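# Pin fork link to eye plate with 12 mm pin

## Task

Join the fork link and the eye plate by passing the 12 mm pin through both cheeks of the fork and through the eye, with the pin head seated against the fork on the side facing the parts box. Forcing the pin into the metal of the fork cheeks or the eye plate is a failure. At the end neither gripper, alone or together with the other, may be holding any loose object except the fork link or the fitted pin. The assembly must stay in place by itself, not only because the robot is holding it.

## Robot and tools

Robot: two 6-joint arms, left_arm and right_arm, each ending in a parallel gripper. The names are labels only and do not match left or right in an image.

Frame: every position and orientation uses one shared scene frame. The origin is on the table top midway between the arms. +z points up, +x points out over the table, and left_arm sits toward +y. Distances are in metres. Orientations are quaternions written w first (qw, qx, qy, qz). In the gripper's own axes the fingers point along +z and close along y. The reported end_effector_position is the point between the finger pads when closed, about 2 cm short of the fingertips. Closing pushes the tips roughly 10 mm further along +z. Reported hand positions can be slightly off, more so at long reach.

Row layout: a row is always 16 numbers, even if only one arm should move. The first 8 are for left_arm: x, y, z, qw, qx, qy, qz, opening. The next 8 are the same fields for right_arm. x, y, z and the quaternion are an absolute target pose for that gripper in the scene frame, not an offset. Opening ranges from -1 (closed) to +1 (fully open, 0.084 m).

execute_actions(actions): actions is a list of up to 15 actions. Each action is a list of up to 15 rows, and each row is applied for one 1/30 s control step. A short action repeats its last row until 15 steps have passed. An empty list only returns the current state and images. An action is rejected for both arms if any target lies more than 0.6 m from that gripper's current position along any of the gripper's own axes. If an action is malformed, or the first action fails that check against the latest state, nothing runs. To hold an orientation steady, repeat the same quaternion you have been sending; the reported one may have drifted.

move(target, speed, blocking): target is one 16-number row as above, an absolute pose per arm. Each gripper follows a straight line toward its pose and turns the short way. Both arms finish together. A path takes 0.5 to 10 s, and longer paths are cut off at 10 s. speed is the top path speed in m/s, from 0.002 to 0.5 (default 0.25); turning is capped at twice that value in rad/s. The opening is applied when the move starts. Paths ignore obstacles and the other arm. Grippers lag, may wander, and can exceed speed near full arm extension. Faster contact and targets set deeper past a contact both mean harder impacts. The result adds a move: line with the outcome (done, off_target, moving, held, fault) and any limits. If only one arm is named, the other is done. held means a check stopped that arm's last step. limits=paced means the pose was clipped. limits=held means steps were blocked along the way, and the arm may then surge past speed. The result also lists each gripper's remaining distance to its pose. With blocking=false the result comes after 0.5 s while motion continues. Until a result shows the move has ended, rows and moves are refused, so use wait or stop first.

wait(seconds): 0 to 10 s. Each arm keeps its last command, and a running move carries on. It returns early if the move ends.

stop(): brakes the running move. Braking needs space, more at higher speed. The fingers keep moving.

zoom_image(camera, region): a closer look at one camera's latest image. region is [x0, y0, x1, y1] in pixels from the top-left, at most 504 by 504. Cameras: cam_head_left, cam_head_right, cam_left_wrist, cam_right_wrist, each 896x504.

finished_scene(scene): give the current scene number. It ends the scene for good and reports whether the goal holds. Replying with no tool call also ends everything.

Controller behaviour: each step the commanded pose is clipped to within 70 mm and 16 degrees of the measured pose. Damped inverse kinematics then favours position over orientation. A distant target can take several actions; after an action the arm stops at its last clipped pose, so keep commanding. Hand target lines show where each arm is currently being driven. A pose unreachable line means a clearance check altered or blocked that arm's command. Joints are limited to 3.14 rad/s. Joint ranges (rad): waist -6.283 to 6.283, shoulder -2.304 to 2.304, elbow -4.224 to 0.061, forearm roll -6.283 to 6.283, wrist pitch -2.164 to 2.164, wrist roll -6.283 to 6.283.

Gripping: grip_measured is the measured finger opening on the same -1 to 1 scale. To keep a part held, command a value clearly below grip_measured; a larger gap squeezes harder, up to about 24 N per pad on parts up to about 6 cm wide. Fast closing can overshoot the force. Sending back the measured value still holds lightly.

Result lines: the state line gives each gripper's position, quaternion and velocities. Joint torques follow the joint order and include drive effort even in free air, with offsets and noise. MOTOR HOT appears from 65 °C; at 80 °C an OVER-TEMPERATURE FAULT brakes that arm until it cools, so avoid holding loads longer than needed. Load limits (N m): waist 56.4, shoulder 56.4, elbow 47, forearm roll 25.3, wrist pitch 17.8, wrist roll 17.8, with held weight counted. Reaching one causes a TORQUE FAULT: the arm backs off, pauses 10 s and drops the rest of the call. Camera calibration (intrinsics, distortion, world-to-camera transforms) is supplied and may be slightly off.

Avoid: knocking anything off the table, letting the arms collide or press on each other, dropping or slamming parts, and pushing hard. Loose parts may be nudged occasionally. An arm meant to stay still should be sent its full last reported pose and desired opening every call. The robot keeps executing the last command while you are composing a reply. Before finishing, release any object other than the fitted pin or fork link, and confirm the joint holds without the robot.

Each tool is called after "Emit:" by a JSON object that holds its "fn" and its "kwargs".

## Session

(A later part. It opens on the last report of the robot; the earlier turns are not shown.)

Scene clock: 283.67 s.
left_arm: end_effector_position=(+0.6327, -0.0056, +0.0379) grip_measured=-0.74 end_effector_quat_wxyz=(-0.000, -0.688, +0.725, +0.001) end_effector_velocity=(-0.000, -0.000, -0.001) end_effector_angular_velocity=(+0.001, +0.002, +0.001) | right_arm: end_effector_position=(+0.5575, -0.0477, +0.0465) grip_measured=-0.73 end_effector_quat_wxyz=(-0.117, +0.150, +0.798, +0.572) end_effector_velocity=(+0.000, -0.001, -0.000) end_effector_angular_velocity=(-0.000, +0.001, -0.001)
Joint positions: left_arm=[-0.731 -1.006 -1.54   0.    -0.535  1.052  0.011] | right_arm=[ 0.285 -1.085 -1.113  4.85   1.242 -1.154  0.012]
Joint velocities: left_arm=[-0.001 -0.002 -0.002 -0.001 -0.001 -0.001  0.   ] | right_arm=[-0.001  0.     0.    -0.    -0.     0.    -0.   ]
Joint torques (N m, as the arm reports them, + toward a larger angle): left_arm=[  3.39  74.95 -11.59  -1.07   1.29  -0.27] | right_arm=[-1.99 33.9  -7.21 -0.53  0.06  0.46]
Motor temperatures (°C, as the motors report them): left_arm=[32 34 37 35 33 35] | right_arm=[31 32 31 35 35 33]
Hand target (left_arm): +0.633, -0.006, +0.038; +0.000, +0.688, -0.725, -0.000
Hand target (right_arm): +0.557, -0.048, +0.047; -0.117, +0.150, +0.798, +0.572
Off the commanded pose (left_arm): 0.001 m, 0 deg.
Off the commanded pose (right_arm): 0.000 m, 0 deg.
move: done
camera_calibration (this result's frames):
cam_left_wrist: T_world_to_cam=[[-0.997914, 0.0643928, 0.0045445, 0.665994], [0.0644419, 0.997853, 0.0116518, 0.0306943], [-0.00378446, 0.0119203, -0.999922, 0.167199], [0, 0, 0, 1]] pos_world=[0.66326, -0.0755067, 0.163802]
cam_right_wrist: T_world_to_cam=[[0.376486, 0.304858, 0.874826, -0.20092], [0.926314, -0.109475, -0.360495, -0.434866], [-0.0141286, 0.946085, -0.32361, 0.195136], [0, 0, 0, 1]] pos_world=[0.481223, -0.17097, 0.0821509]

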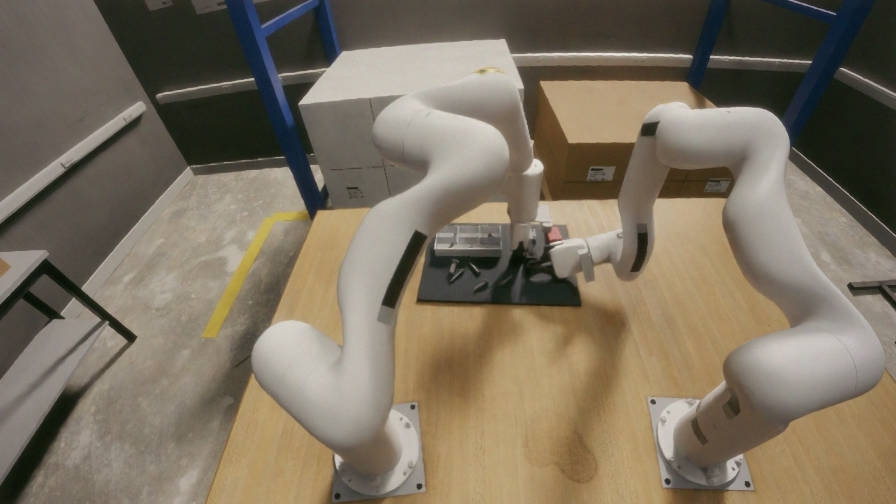

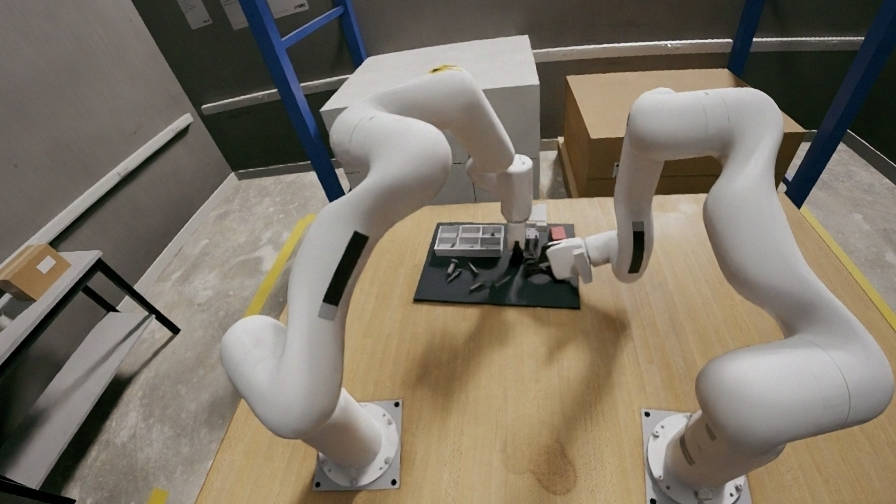

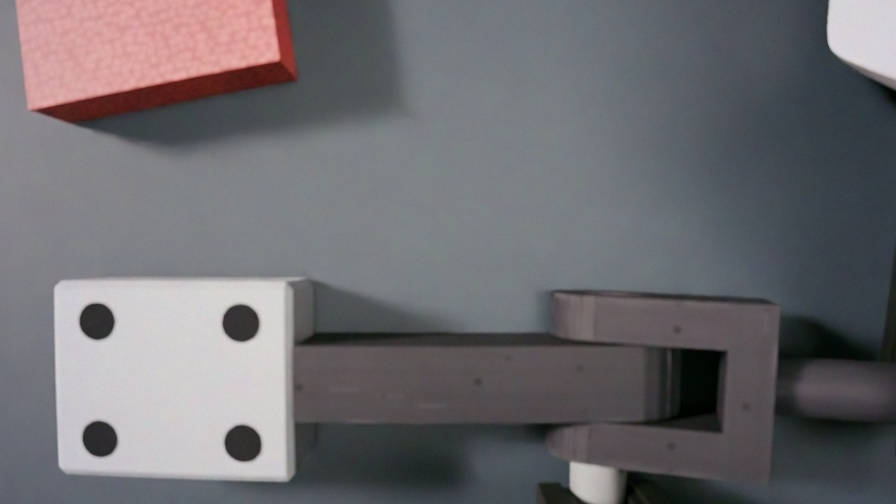

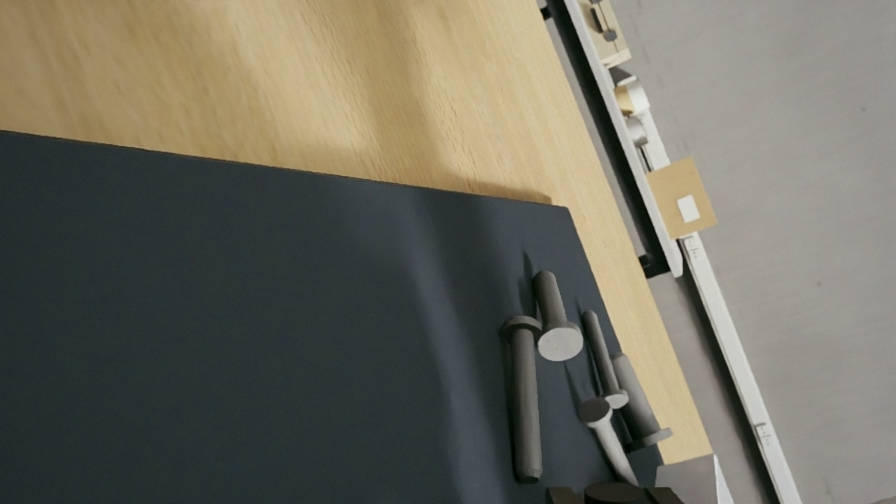

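Emit:
{"fn": "move", "kwargs": {"target": [0.633,0.004,0.038,0,0.688,-0.725,0,-1,0.5575,-0.0477,0.0465,-0.1168,0.150,0.7978,0.5715,-1], "speed": 0.01}}

Emit:
{"fn": "move", "kwargs": {"target": [0.633,0.004,0.038,0,0.688,-0.725,0,-1,0.556,-0.0546,0.0465,-0.1416,0.1151,0.8035,0.5659,-1], "speed": 0.01}}

Scene clock: 294.03 s.
left_arm: end_effector_position=(+0.6330, +0.0038, +0.0380) grip_measured=-0.74 end_effector_quat_wxyz=(+0.000, -0.688, +0.725, -0.000) end_effector_velocity=(-0.000, +0.002, -0.001) end_effector_angular_velocity=(+0.000, -0.000, -0.001) | right_arm: end_effector_position=(+0.5575, -0.0477, +0.0465) grip_measured=-0.73 end_effector_quat_wxyz=(-0.117, +0.150, +0.798, +0.572) end_effector_velocity=(-0.001, +0.000, -0.000) end_effector_angular_velocity=(-0.000, +0.001, +0.001)
Joint positions: left_arm=[-0.719 -0.995 -1.519  0.    -0.524  1.064  0.011] | right_arm=[ 0.285 -1.085 -1.113  4.85   1.242 -1.154  0.012]
Joint velocities: left_arm=[0.002 0.001 0.004 0.    0.003 0.002 0.   ] | right_arm=[ 0.     0.     0.001 -0.001  0.     0.    -0.   ]
Joint torques (N m, as the arm reports them, + toward a larger angle): left_arm=[ 6.71 72.61 -9.99 -0.4   0.32 -0.32] | right_arm=[-4.73 33.9  -7.12  0.69 -0.04  0.4 ]
Motor temperatures (°C, as the motors report them): left_arm=[32 34 37 35 33 35] | right_arm=[31 32 31 35 35 33]
Hand target (left_arm): +0.633, +0.004, +0.038; -0.000, +0.688, -0.725, +0.000
Hand target (right_arm): +0.558, -0.048, +0.047; -0.117, +0.150, +0.798, +0.572
Off the commanded pose (left_arm): 0.000 m, 0 deg.
Off the commanded pose (right_arm): 0.000 m, 0 deg.
move: done
camera_calibration (this result's frames):
cam_left_wrist: T_world_to_cam=[[-0.997919, 0.0643993, 0.00332223, 0.665702], [0.0644321, 0.997862, 0.0109589, 0.0213055], [-0.00260938, 0.0111502, -0.999934, 0.166494], [0, 0, 0, 1]] pos_world=[0.663378, -0.0659871, 0.164038]
cam_right_wrist: T_world_to_cam=[[0.37649, 0.304831, 0.874833, -0.20093], [0.926313, -0.109473, -0.360499, -0.434865], [-0.0141203, 0.946094, -0.323585, 0.195139], [0, 0, 0, 1]] pos_world=[0.481225, -0.170976, 0.0821565]

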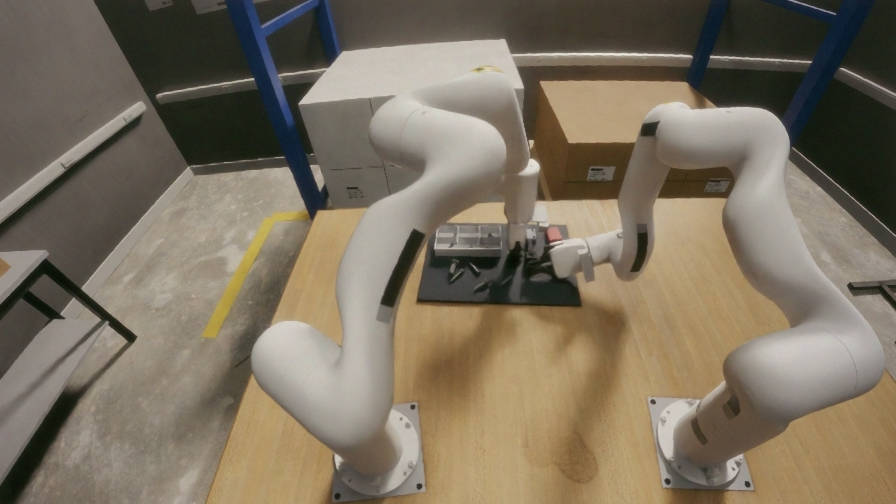

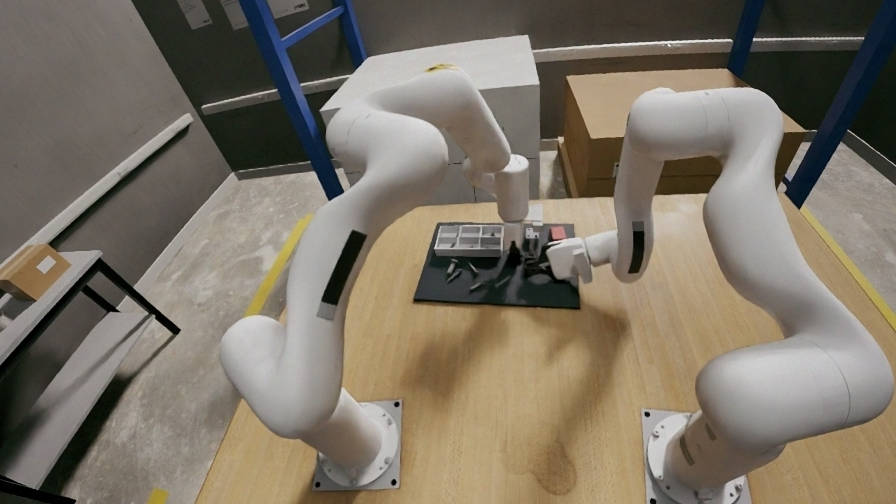

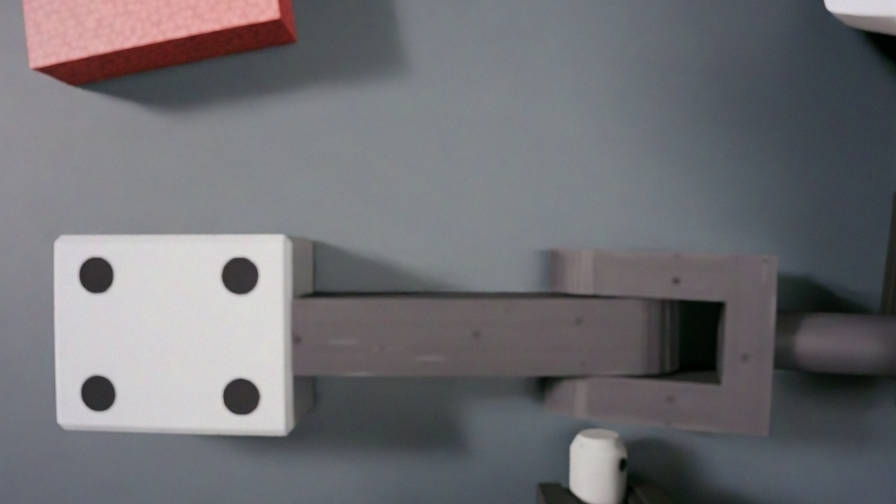

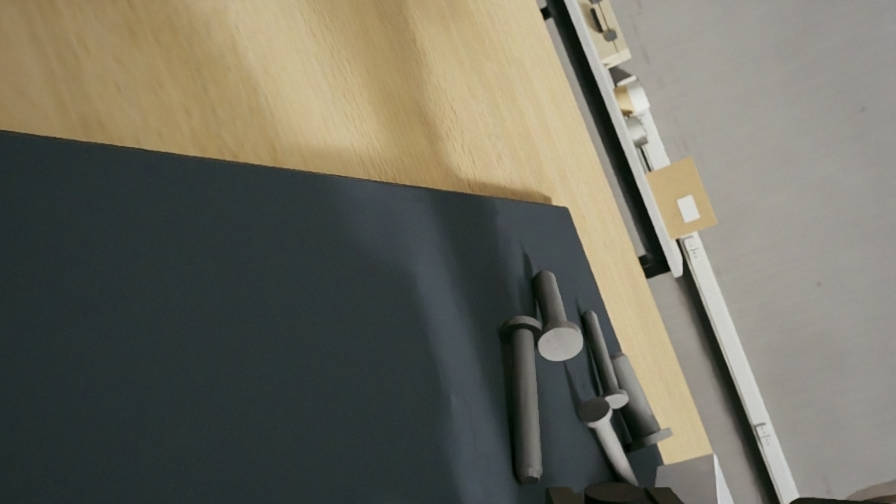

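Scene clock: 298.60 s.
left_arm: end_effector_position=(+0.6330, +0.0040, +0.0380) grip_measured=-0.74 end_effector_quat_wxyz=(+0.000, -0.688, +0.725, -0.000) end_effector_velocity=(+0.000, -0.000, +0.000) end_effector_angular_velocity=(-0.000, -0.001, -0.001) | right_arm: end_effector_position=(+0.5560, -0.0544, +0.0468) grip_measured=-0.73 end_effector_quat_wxyz=(-0.142, +0.115, +0.804, +0.566) end_effector_velocity=(+0.000, -0.000, -0.000) end_effector_angular_velocity=(-0.000, -0.000, +0.004)
Joint positions: left_arm=[-0.718 -0.995 -1.519  0.    -0.524  1.064  0.011] | right_arm=[ 0.269 -1.102 -1.164  4.735  1.245 -1.117  0.012]
Joint velocities: left_arm=[-0.001  0.    -0.     0.001  0.     0.    -0.   ] | right_arm=[-0.001 -0.001 -0.003 -0.005 -0.     0.001 -0.   ]
Joint torques (N m, as the arm reports them, + toward a larger angle): left_arm=[  6.49  72.   -10.13  -0.11   0.38  -0.21] | right_arm=[-8.94 30.7  -1.12 -4.07 -0.53  0.18]
Motor temperatures (°C, as the motors report them): left_arm=[32 34 37 35 33 35] | right_arm=[31 32 31 35 35 33]
Hand target (left_arm): +0.633, +0.004, +0.038; -0.000, +0.688, -0.725, +0.000
Hand target (right_arm): +0.556, -0.055, +0.047; -0.142, +0.115, +0.804, +0.566
Off the commanded pose (left_arm): 0.000 m, 0 deg.
Off the commanded pose (right_arm): 0.000 m, 0 deg.
move: done
camera_calibration (this result's frames):
cam_left_wrist: T_world_to_cam=[[-0.997917, 0.0644307, 0.00336212, 0.665701], [0.064464, 0.99786, 0.010948, 0.0211267], [-0.00264954, 0.011142, -0.999934, 0.166517], [0, 0, 0, 1]] pos_world=[0.663393, -0.0658284, 0.164037]
cam_right_wrist: T_world_to_cam=[[0.348722, 0.33577, 0.875015, -0.18144], [0.932263, -0.0283189, -0.360671, -0.433], [-0.0963232, 0.941518, -0.322902, 0.246981], [0, 0, 0, 1]] pos_world=[0.490732, -0.183877, 0.0823429]

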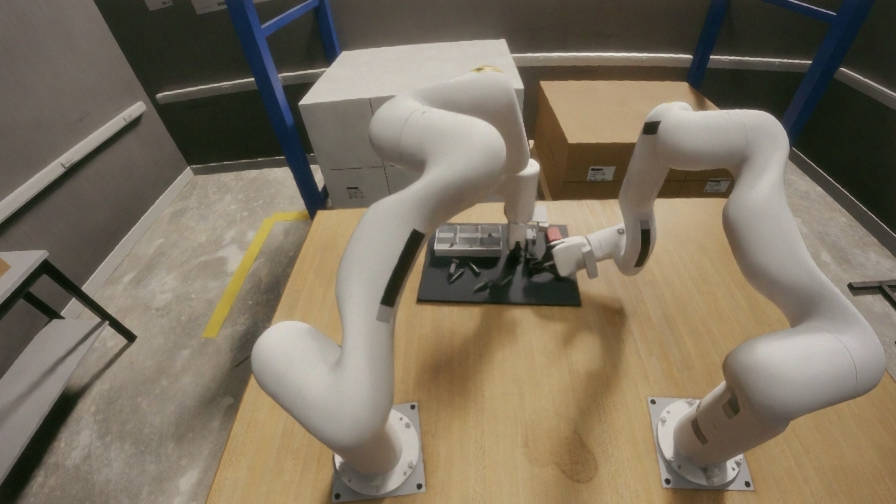

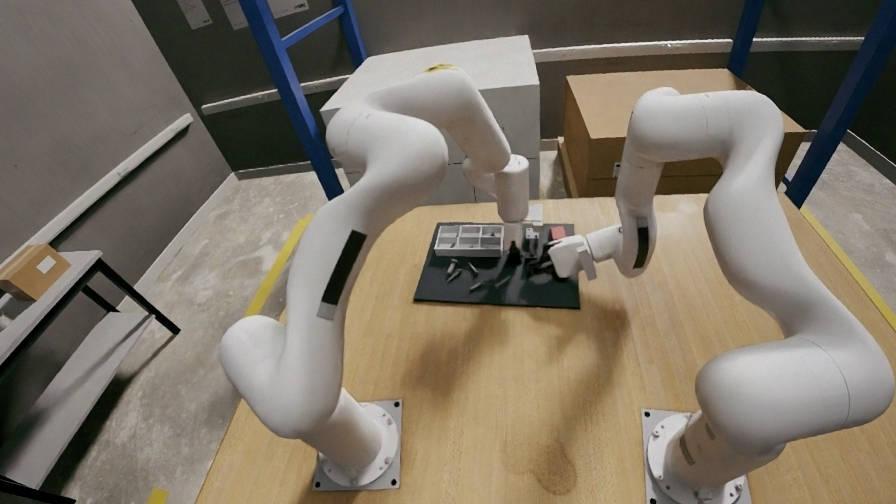

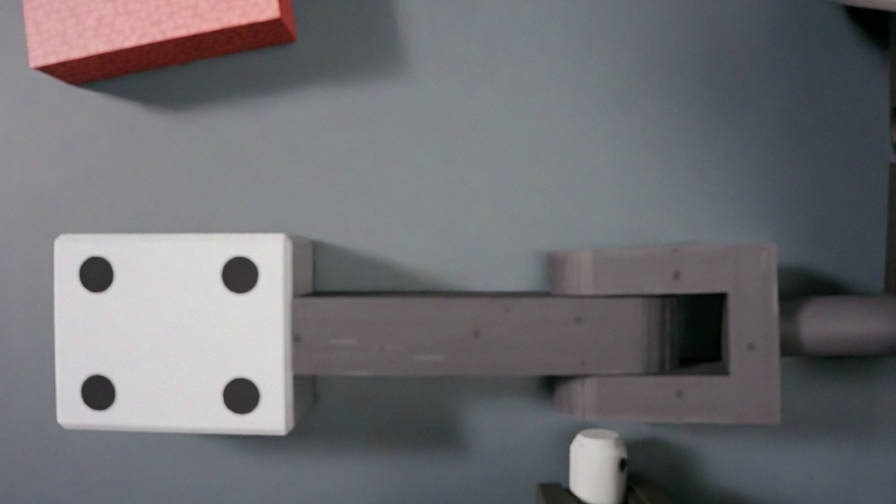

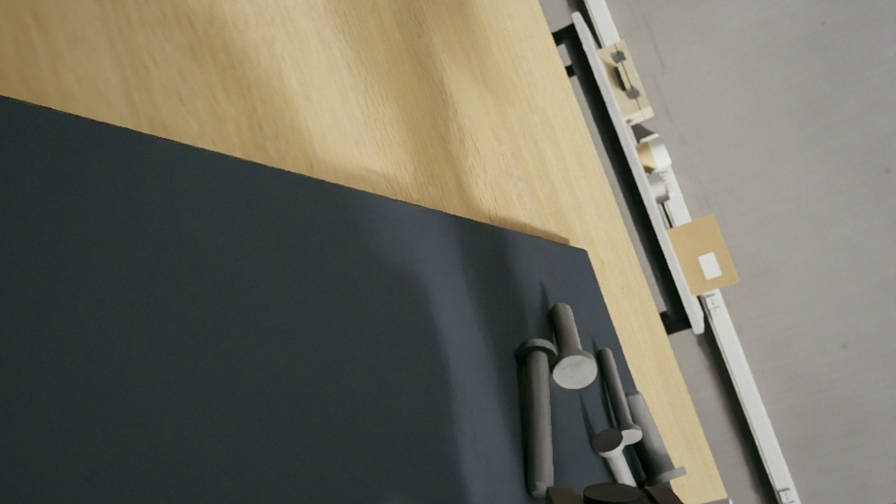

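Emit:
{"fn": "move", "kwargs": {"target": [0.631,0.004,0.038,0,0.688,-0.725,0,-1,0.556,-0.0546,0.0465,-0.1416,0.1151,0.8035,0.5659,-1], "speed": 0.005}}

Emit:
{"fn": "move", "kwargs": {"target": [0.631,-0.010,0.038,0,0.688,-0.725,0,-1,0.556,-0.0546,0.0465,-0.1416,0.1151,0.8035,0.5659,-1], "speed": 0.004}}

Scene clock: 300.70 s.
left_arm: end_effector_position=(+0.6311, +0.0040, +0.0380) grip_measured=-0.74 end_effector_quat_wxyz=(+0.000, -0.688, +0.725, +0.000) end_effector_velocity=(-0.000, +0.001, +0.000) end_effector_angular_velocity=(-0.000, -0.001, +0.001) | right_arm: end_effector_position=(+0.5560, -0.0546, +0.0465) grip_measured=-0.73 end_effector_quat_wxyz=(-0.142, +0.115, +0.804, +0.566) end_effector_velocity=(-0.001, -0.000, -0.001) end_effector_angular_velocity=(-0.000, +0.001, -0.001)
Joint positions: left_arm=[-0.72  -0.992 -1.512  0.    -0.521  1.062  0.011] | right_arm=[ 0.269 -1.102 -1.164  4.734  1.244 -1.117  0.012]
Joint velocities: left_arm=[ 0.001  0.002  0.003  0.     0.002 -0.001  0.   ] | right_arm=[-0.    -0.002  0.001  0.001 -0.    -0.002 -0.   ]
Joint torques (N m, as the arm reports them, + toward a larger angle): left_arm=[ 6.84 71.92 -9.85 -0.65  0.42 -0.26] | right_arm=[-9.8  28.07 -1.94 -4.06 -1.38  0.53]
Motor temperatures (°C, as the motors report them): left_arm=[32 34 37 35 33 35] | right_arm=[31 32 31 35 35 33]
Hand target (left_arm): +0.631, +0.004, +0.038; -0.000, +0.688, -0.725, -0.000
Hand target (right_arm): +0.556, -0.055, +0.047; -0.142, +0.115, +0.804, +0.566
Off the commanded pose (left_arm): 0.000 m, 0 deg.
Off the commanded pose (right_arm): 0.000 m, 0 deg.
move: done
camera_calibration (this result's frames):
cam_left_wrist: T_world_to_cam=[[-0.997916, 0.0644324, 0.00337076, 0.663771], [0.0644657, 0.99786, 0.0109563, 0.0212535], [-0.00265761, 0.0111508, -0.999934, 0.166516], [0, 0, 0, 1]] pos_world=[0.66146, -0.0658331, 0.164035]
cam_right_wrist: T_world_to_cam=[[0.348577, 0.336202, 0.874907, -0.181068], [0.932299, -0.0282655, -0.360582, -0.433076], [-0.0964988, 0.941366, -0.323294, 0.247167], [0, 0, 0, 1]] pos_world=[0.490724, -0.184041, 0.0821659]

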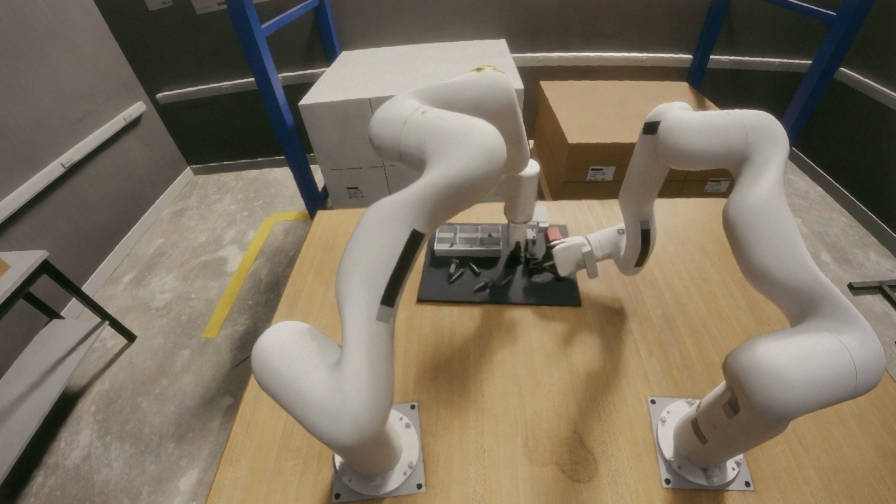

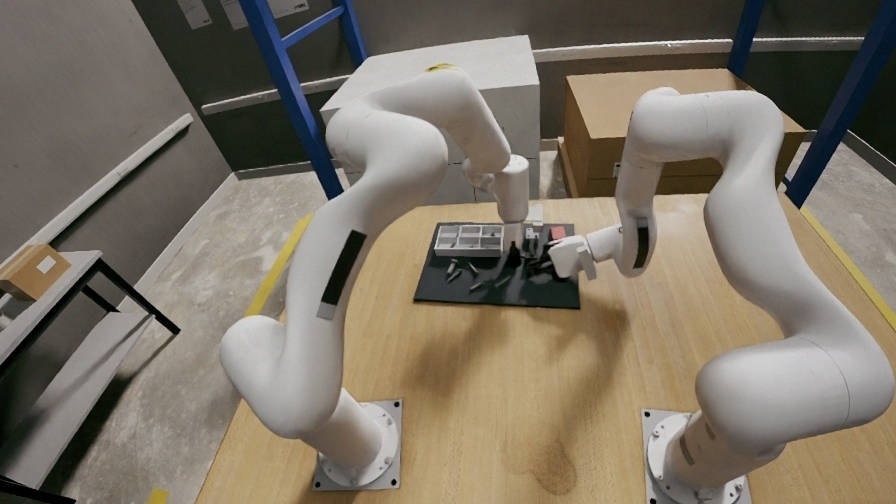

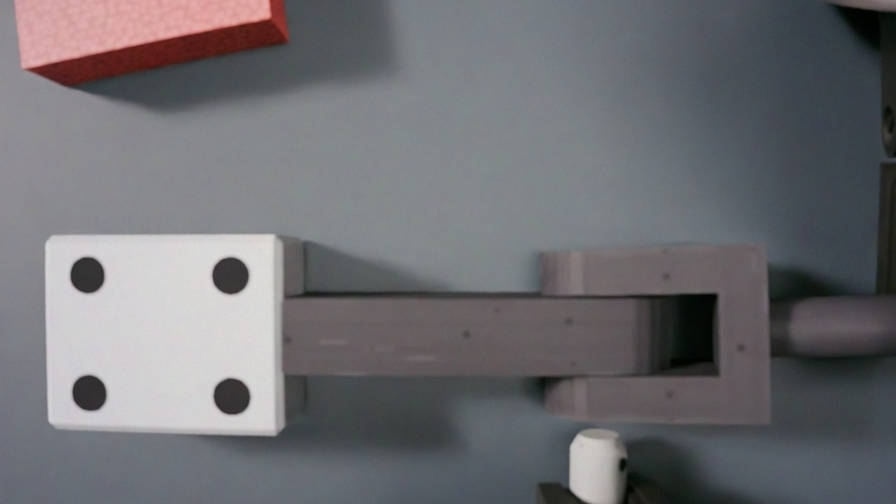

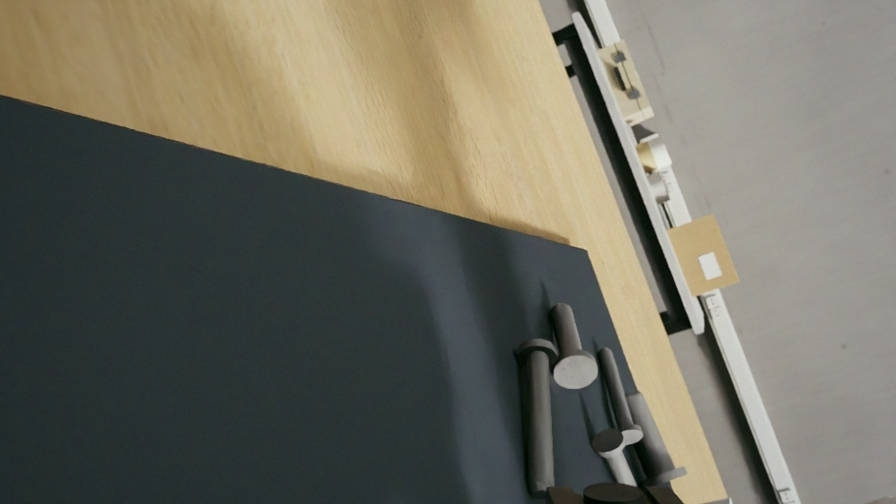

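Scene clock: 304.43 s.
left_arm: end_effector_position=(+0.6307, -0.0092, +0.0377) grip_measured=-0.74 end_effector_quat_wxyz=(-0.000, -0.688, +0.725, +0.001) end_effector_velocity=(+0.000, -0.001, +0.001) end_effector_angular_velocity=(+0.000, +0.001, +0.001) | right_arm: end_effector_position=(+0.5560, -0.0546, +0.0465) grip_measured=-0.73 end_effector_quat_wxyz=(-0.142, +0.115, +0.804, +0.566) end_effector_velocity=(-0.000, +0.000, +0.000) end_effector_angular_velocity=(-0.000, -0.000, +0.001)
Joint positions: left_arm=[-0.737 -1.007 -1.542  0.    -0.537  1.045  0.011] | right_arm=[ 0.269 -1.102 -1.164  4.734  1.244 -1.117  0.012]
Joint velocities: left_arm=[-0.    -0.    -0.003 -0.001 -0.003 -0.001 -0.   ] | right_arm=[ 0.001  0.    -0.    -0.    -0.    -0.    -0.   ]
Joint torques (N m, as the arm reports them, + toward a larger angle): left_arm=[ -6.04  79.06 -17.68  -3.09   4.29  -0.51] | right_arm=[-10.14  29.52  -1.63  -3.39  -1.56   0.74]
Motor temperatures (°C, as the motors report them): left_arm=[32 34 37 35 33 35] | right_arm=[31 32 31 35 35 33]
Hand target (left_arm): +0.631, -0.010, +0.038; +0.000, +0.688, -0.725, -0.000
Hand target (right_arm): +0.556, -0.055, +0.046; -0.142, +0.115, +0.804, +0.566
Off the commanded pose (left_arm): 0.001 m, 0 deg.
Off the commanded pose (right_arm): 0.000 m, 0 deg.
move: done
camera_calibration (this result's frames):
cam_left_wrist: T_world_to_cam=[[-0.997926, 0.0641574, 0.00530653, 0.664156], [0.0642181, 0.997861, 0.0121997, 0.0345686], [-0.00451249, 0.0125151, -0.999912, 0.167586], [0, 0, 0, 1]] pos_world=[0.661315, -0.0792026, 0.163625]
cam_right_wrist: T_world_to_cam=[[0.348575, 0.336306, 0.874868, -0.181022], [0.932307, -0.0283732, -0.360554, -0.433124], [-0.0964335, 0.941325, -0.32343, 0.24715], [0, 0, 0, 1]] pos_world=[0.490738, -0.184059, 0.0821416]

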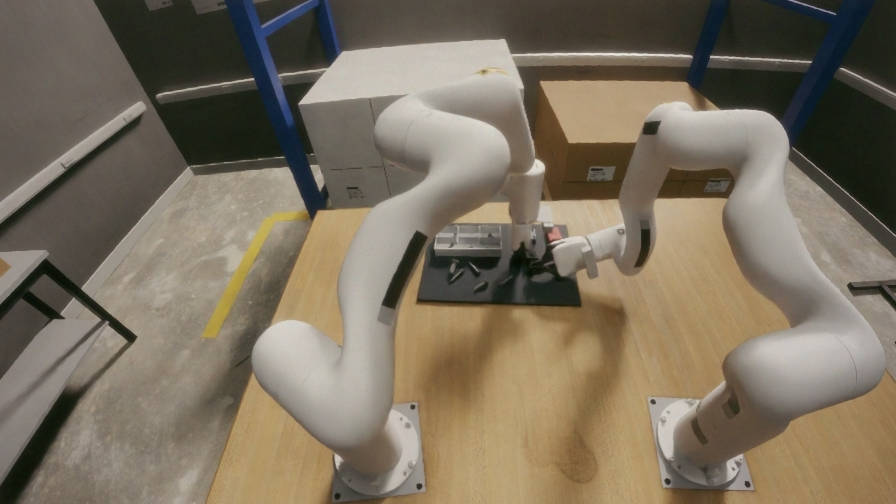

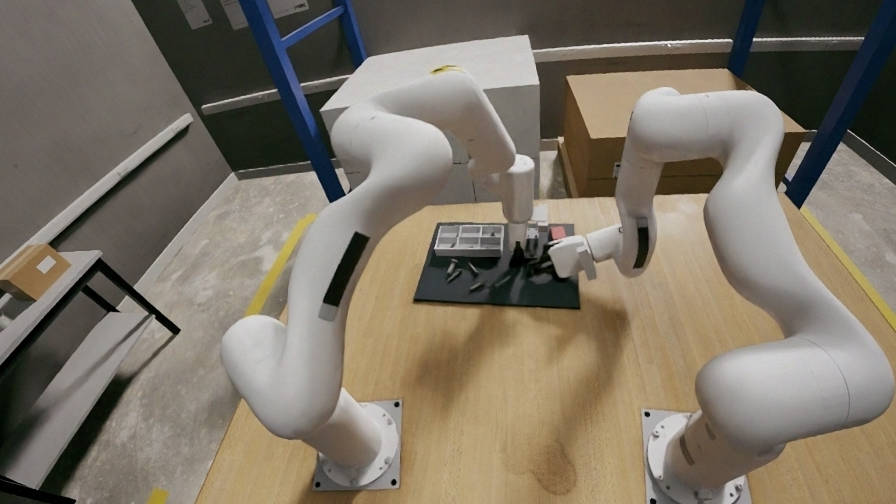

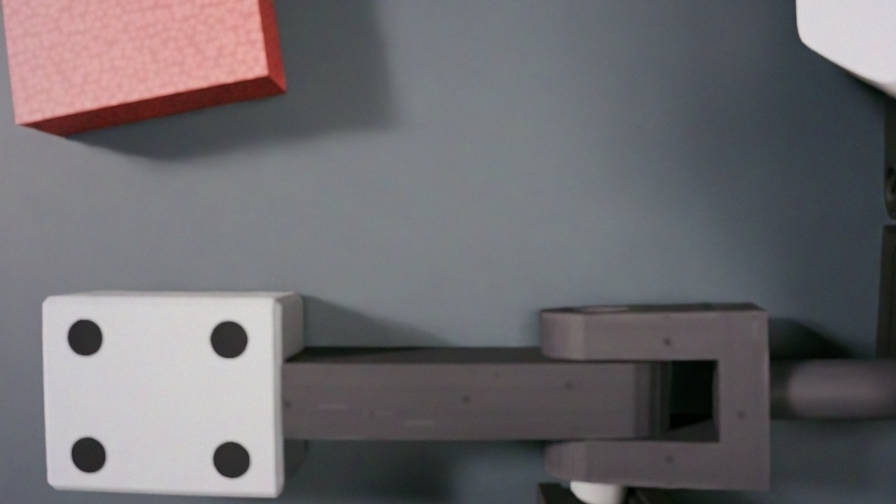

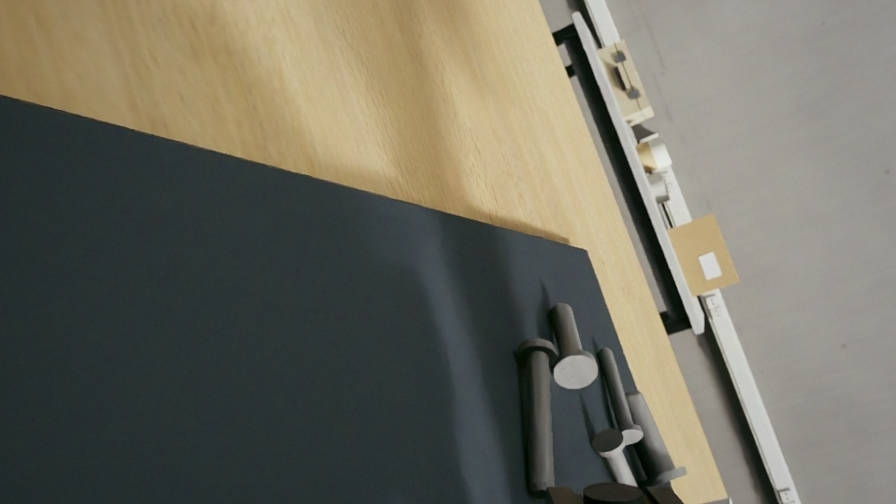

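Emit:
{"fn": "move", "kwargs": {"target": [0.631,-0.007,0.038,0,0.688,-0.725,0,-0.45,0.556,-0.0546,0.0465,-0.1416,0.1151,0.8035,0.5659,-1], "speed": 0.01}}

Emit:
{"fn": "move", "kwargs": {"target": [0.631,0.028,0.085,0,0.688,-0.725,0,-0.45,0.556,-0.0546,0.0465,-0.1416,0.1151,0.8035,0.5659,-1], "speed": 0.05}}

Scene clock: 306.77 s.
left_arm: end_effector_position=(+0.6311, -0.0072, +0.0381) grip_measured=-0.47 end_effector_quat_wxyz=(+0.000, -0.688, +0.725, -0.000) end_effector_velocity=(-0.001, +0.001, -0.000) end_effector_angular_velocity=(+0.000, +0.000, -0.001) | right_arm: end_effector_position=(+0.5560, -0.0546, +0.0465) grip_measured=-0.73 end_effector_quat_wxyz=(-0.142, +0.115, +0.804, +0.566) end_effector_velocity=(+0.001, +0.000, +0.000) end_effector_angular_velocity=(+0.000, -0.001, -0.001)
Joint positions: left_arm=[-0.734 -1.004 -1.536 -0.    -0.532  1.048  0.024] | right_arm=[ 0.269 -1.102 -1.164  4.734  1.244 -1.117  0.012]
Joint velocities: left_arm=[ 0.001  0.001  0.003 -0.     0.002  0.002  0.   ] | right_arm=[-0.     0.    -0.001  0.    -0.     0.     0.   ]
Joint torques (N m, as the arm reports them, + toward a larger angle): left_arm=[  5.33  73.08 -10.07  -0.52   0.43  -0.3 ] | right_arm=[-9.08 28.86 -1.34 -3.56 -1.65  0.68]
Motor temperatures (°C, as the motors report them): left_arm=[32 34 37 35 33 35] | right_arm=[31 32 31 35 35 33]
Hand target (left_arm): +0.631, -0.007, +0.038; -0.000, +0.688, -0.725, +0.000
Hand target (right_arm): +0.556, -0.055, +0.046; -0.142, +0.115, +0.804, +0.566
Off the commanded pose (left_arm): 0.000 m, 0 deg.
Off the commanded pose (right_arm): 0.000 m, 0 deg.
move: done
camera_calibration (this result's frames):
cam_left_wrist: T_world_to_cam=[[-0.997918, 0.0644224, 0.00314934, 0.664497], [0.064453, 0.997862, 0.0108194, 0.0324019], [-0.0024456, 0.0109999, -0.999937, 0.166564], [0, 0, 0, 1]] pos_world=[0.661432, -0.0769733, 0.16411]
cam_right_wrist: T_world_to_cam=[[0.348559, 0.336285, 0.874882, -0.181029], [0.932315, -0.0283749, -0.360534, -0.433137], [-0.0964174, 0.941333, -0.323414, 0.247145], [0, 0, 0, 1]] pos_world=[0.490748, -0.184059, 0.0821488]

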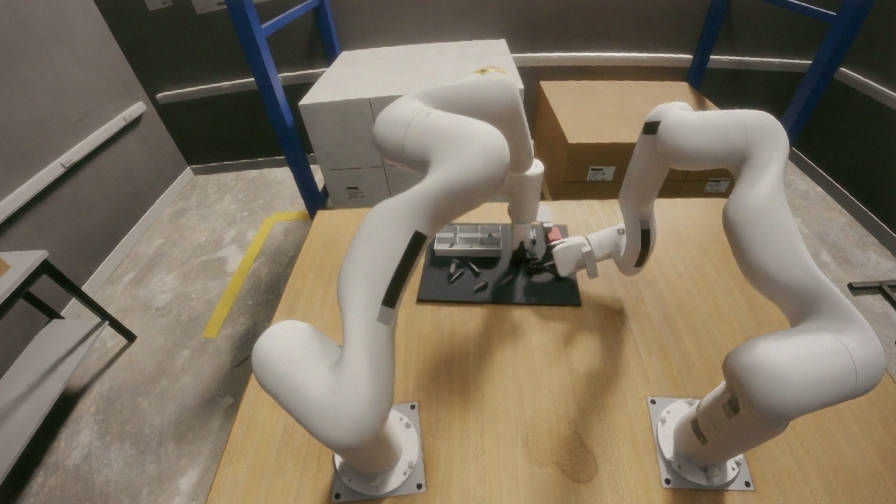

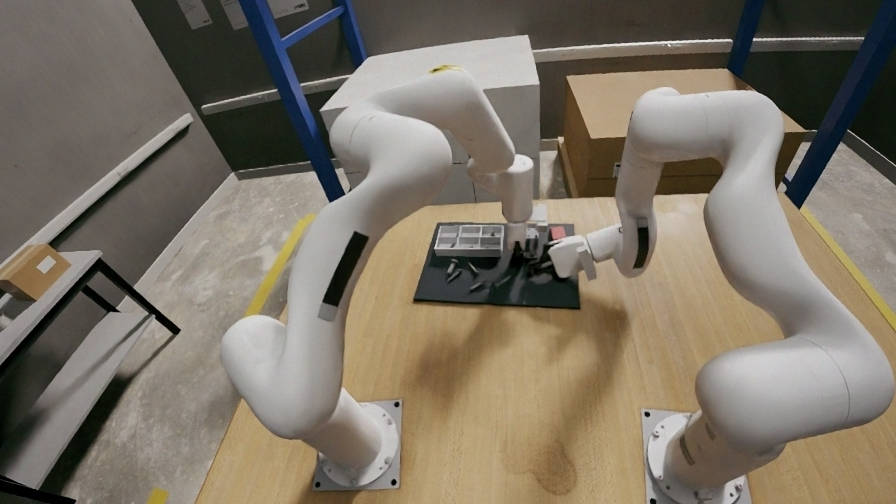

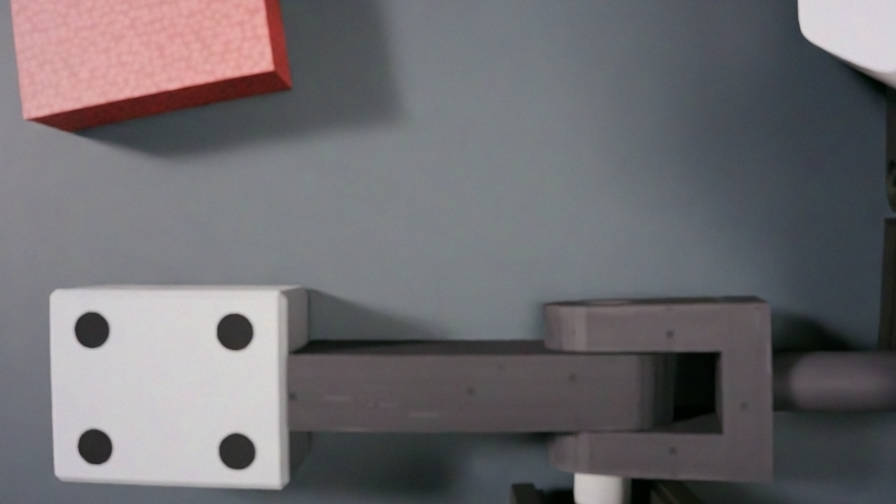

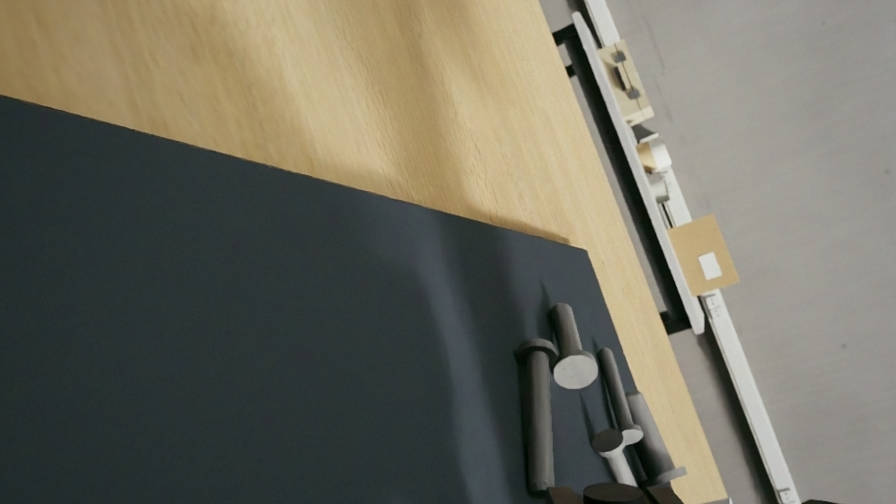

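Scene clock: 308.30 s.
left_arm: end_effector_position=(+0.6308, +0.0279, +0.0847) grip_measured=-0.47 end_effector_quat_wxyz=(-0.000, -0.688, +0.725, +0.000) end_effector_velocity=(+0.000, +0.001, +0.002) end_effector_angular_velocity=(-0.001, -0.001, +0.001) | right_arm: end_effector_position=(+0.5560, -0.0546, +0.0465) grip_measured=-0.73 end_effector_quat_wxyz=(-0.142, +0.115, +0.804, +0.566) end_effector_velocity=(+0.000, +0.000, +0.000) end_effector_angular_velocity=(+0.000, -0.001, +0.001)
Joint positions: left_arm=[-0.689 -0.887 -1.447 -0.    -0.56   1.093  0.024] | right_arm=[ 0.269 -1.102 -1.164  4.734  1.244 -1.117  0.012]
Joint velocities: left_arm=[ 0.002  0.005  0.003 -0.001 -0.     0.002 -0.   ] | right_arm=[ 0.001  0.    -0.001 -0.    -0.    -0.    -0.   ]
Joint torques (N m, as the arm reports them, + toward a larger angle): left_arm=[ 6.06 70.2  -9.95 -0.79  0.31 -0.16] | right_arm=[-10.26  27.38  -2.05  -3.    -1.33   0.7 ]
Motor temperatures (°C, as the motors report them): left_arm=[32 34 37 35 33 35] | right_arm=[31 32 31 35 35 33]
Hand target (left_arm): +0.631, +0.028, +0.085; +0.000, +0.688, -0.725, +0.000
Hand target (right_arm): +0.556, -0.055, +0.046; -0.142, +0.115, +0.804, +0.566
Off the commanded pose (left_arm): 0.000 m, 0 deg.
Off the commanded pose (right_arm): 0.000 m, 0 deg.
move: done
camera_calibration (this result's frames):
cam_left_wrist: T_world_to_cam=[[-0.997911, 0.0645035, 0.00346372, 0.66176], [0.0645379, 0.997855, 0.0109591, -0.00314857], [-0.00274939, 0.0111598, -0.999934, 0.213013], [0, 0, 0, 1]] pos_world=[0.661166, -0.0419212, 0.210741]
cam_right_wrist: T_world_to_cam=[[0.348559, 0.336315, 0.874871, -0.181017], [0.932314, -0.0283815, -0.360535, -0.433138], [-0.0964232, 0.941322, -0.323444, 0.247141], [0, 0, 0, 1]] pos_world=[0.490745, -0.184053, 0.0821417]

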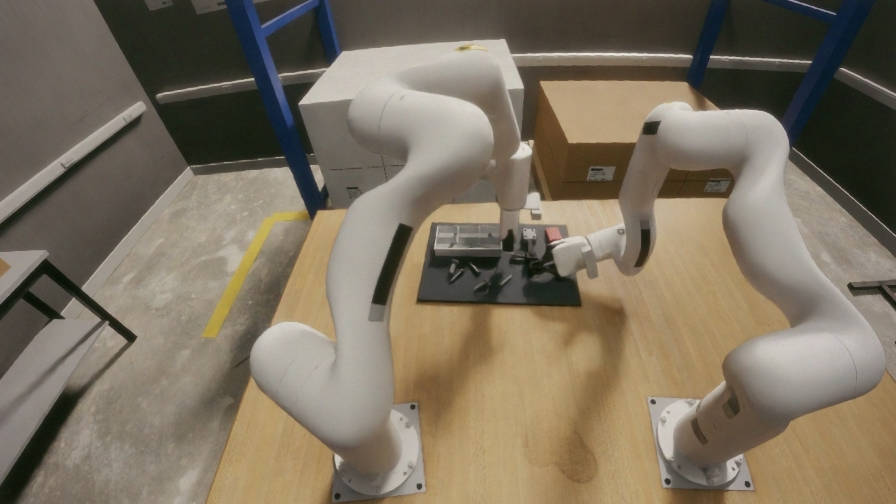

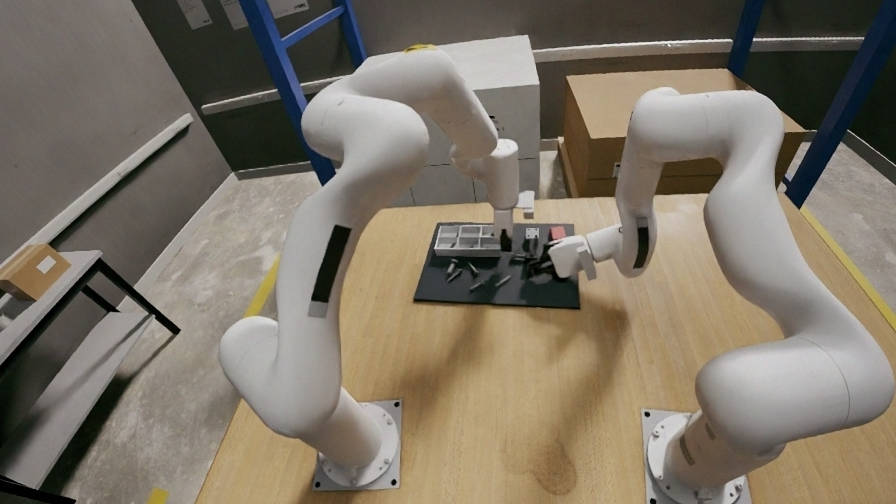

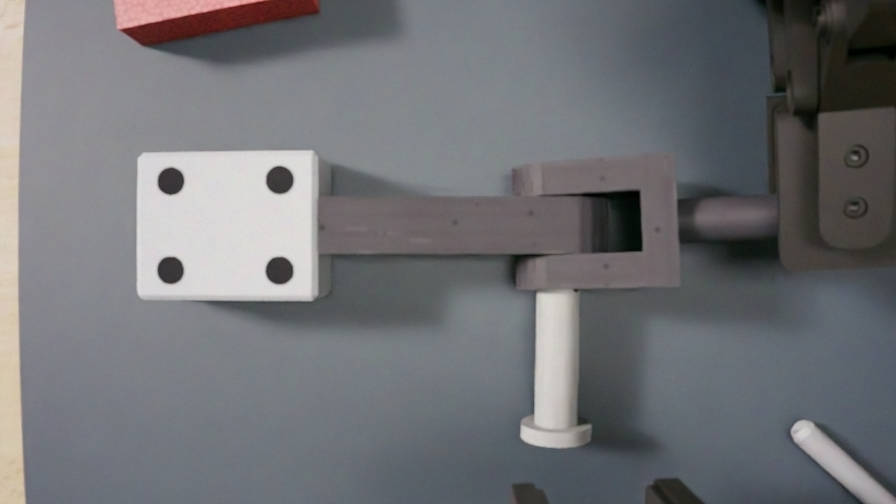

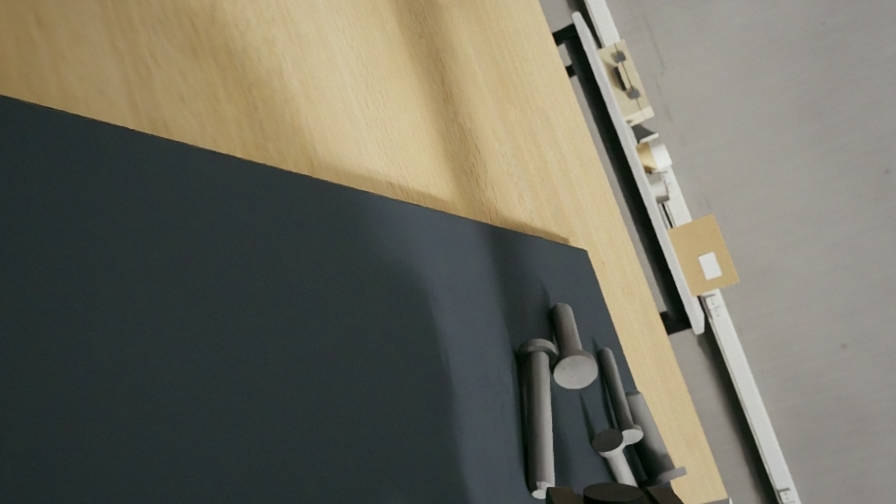

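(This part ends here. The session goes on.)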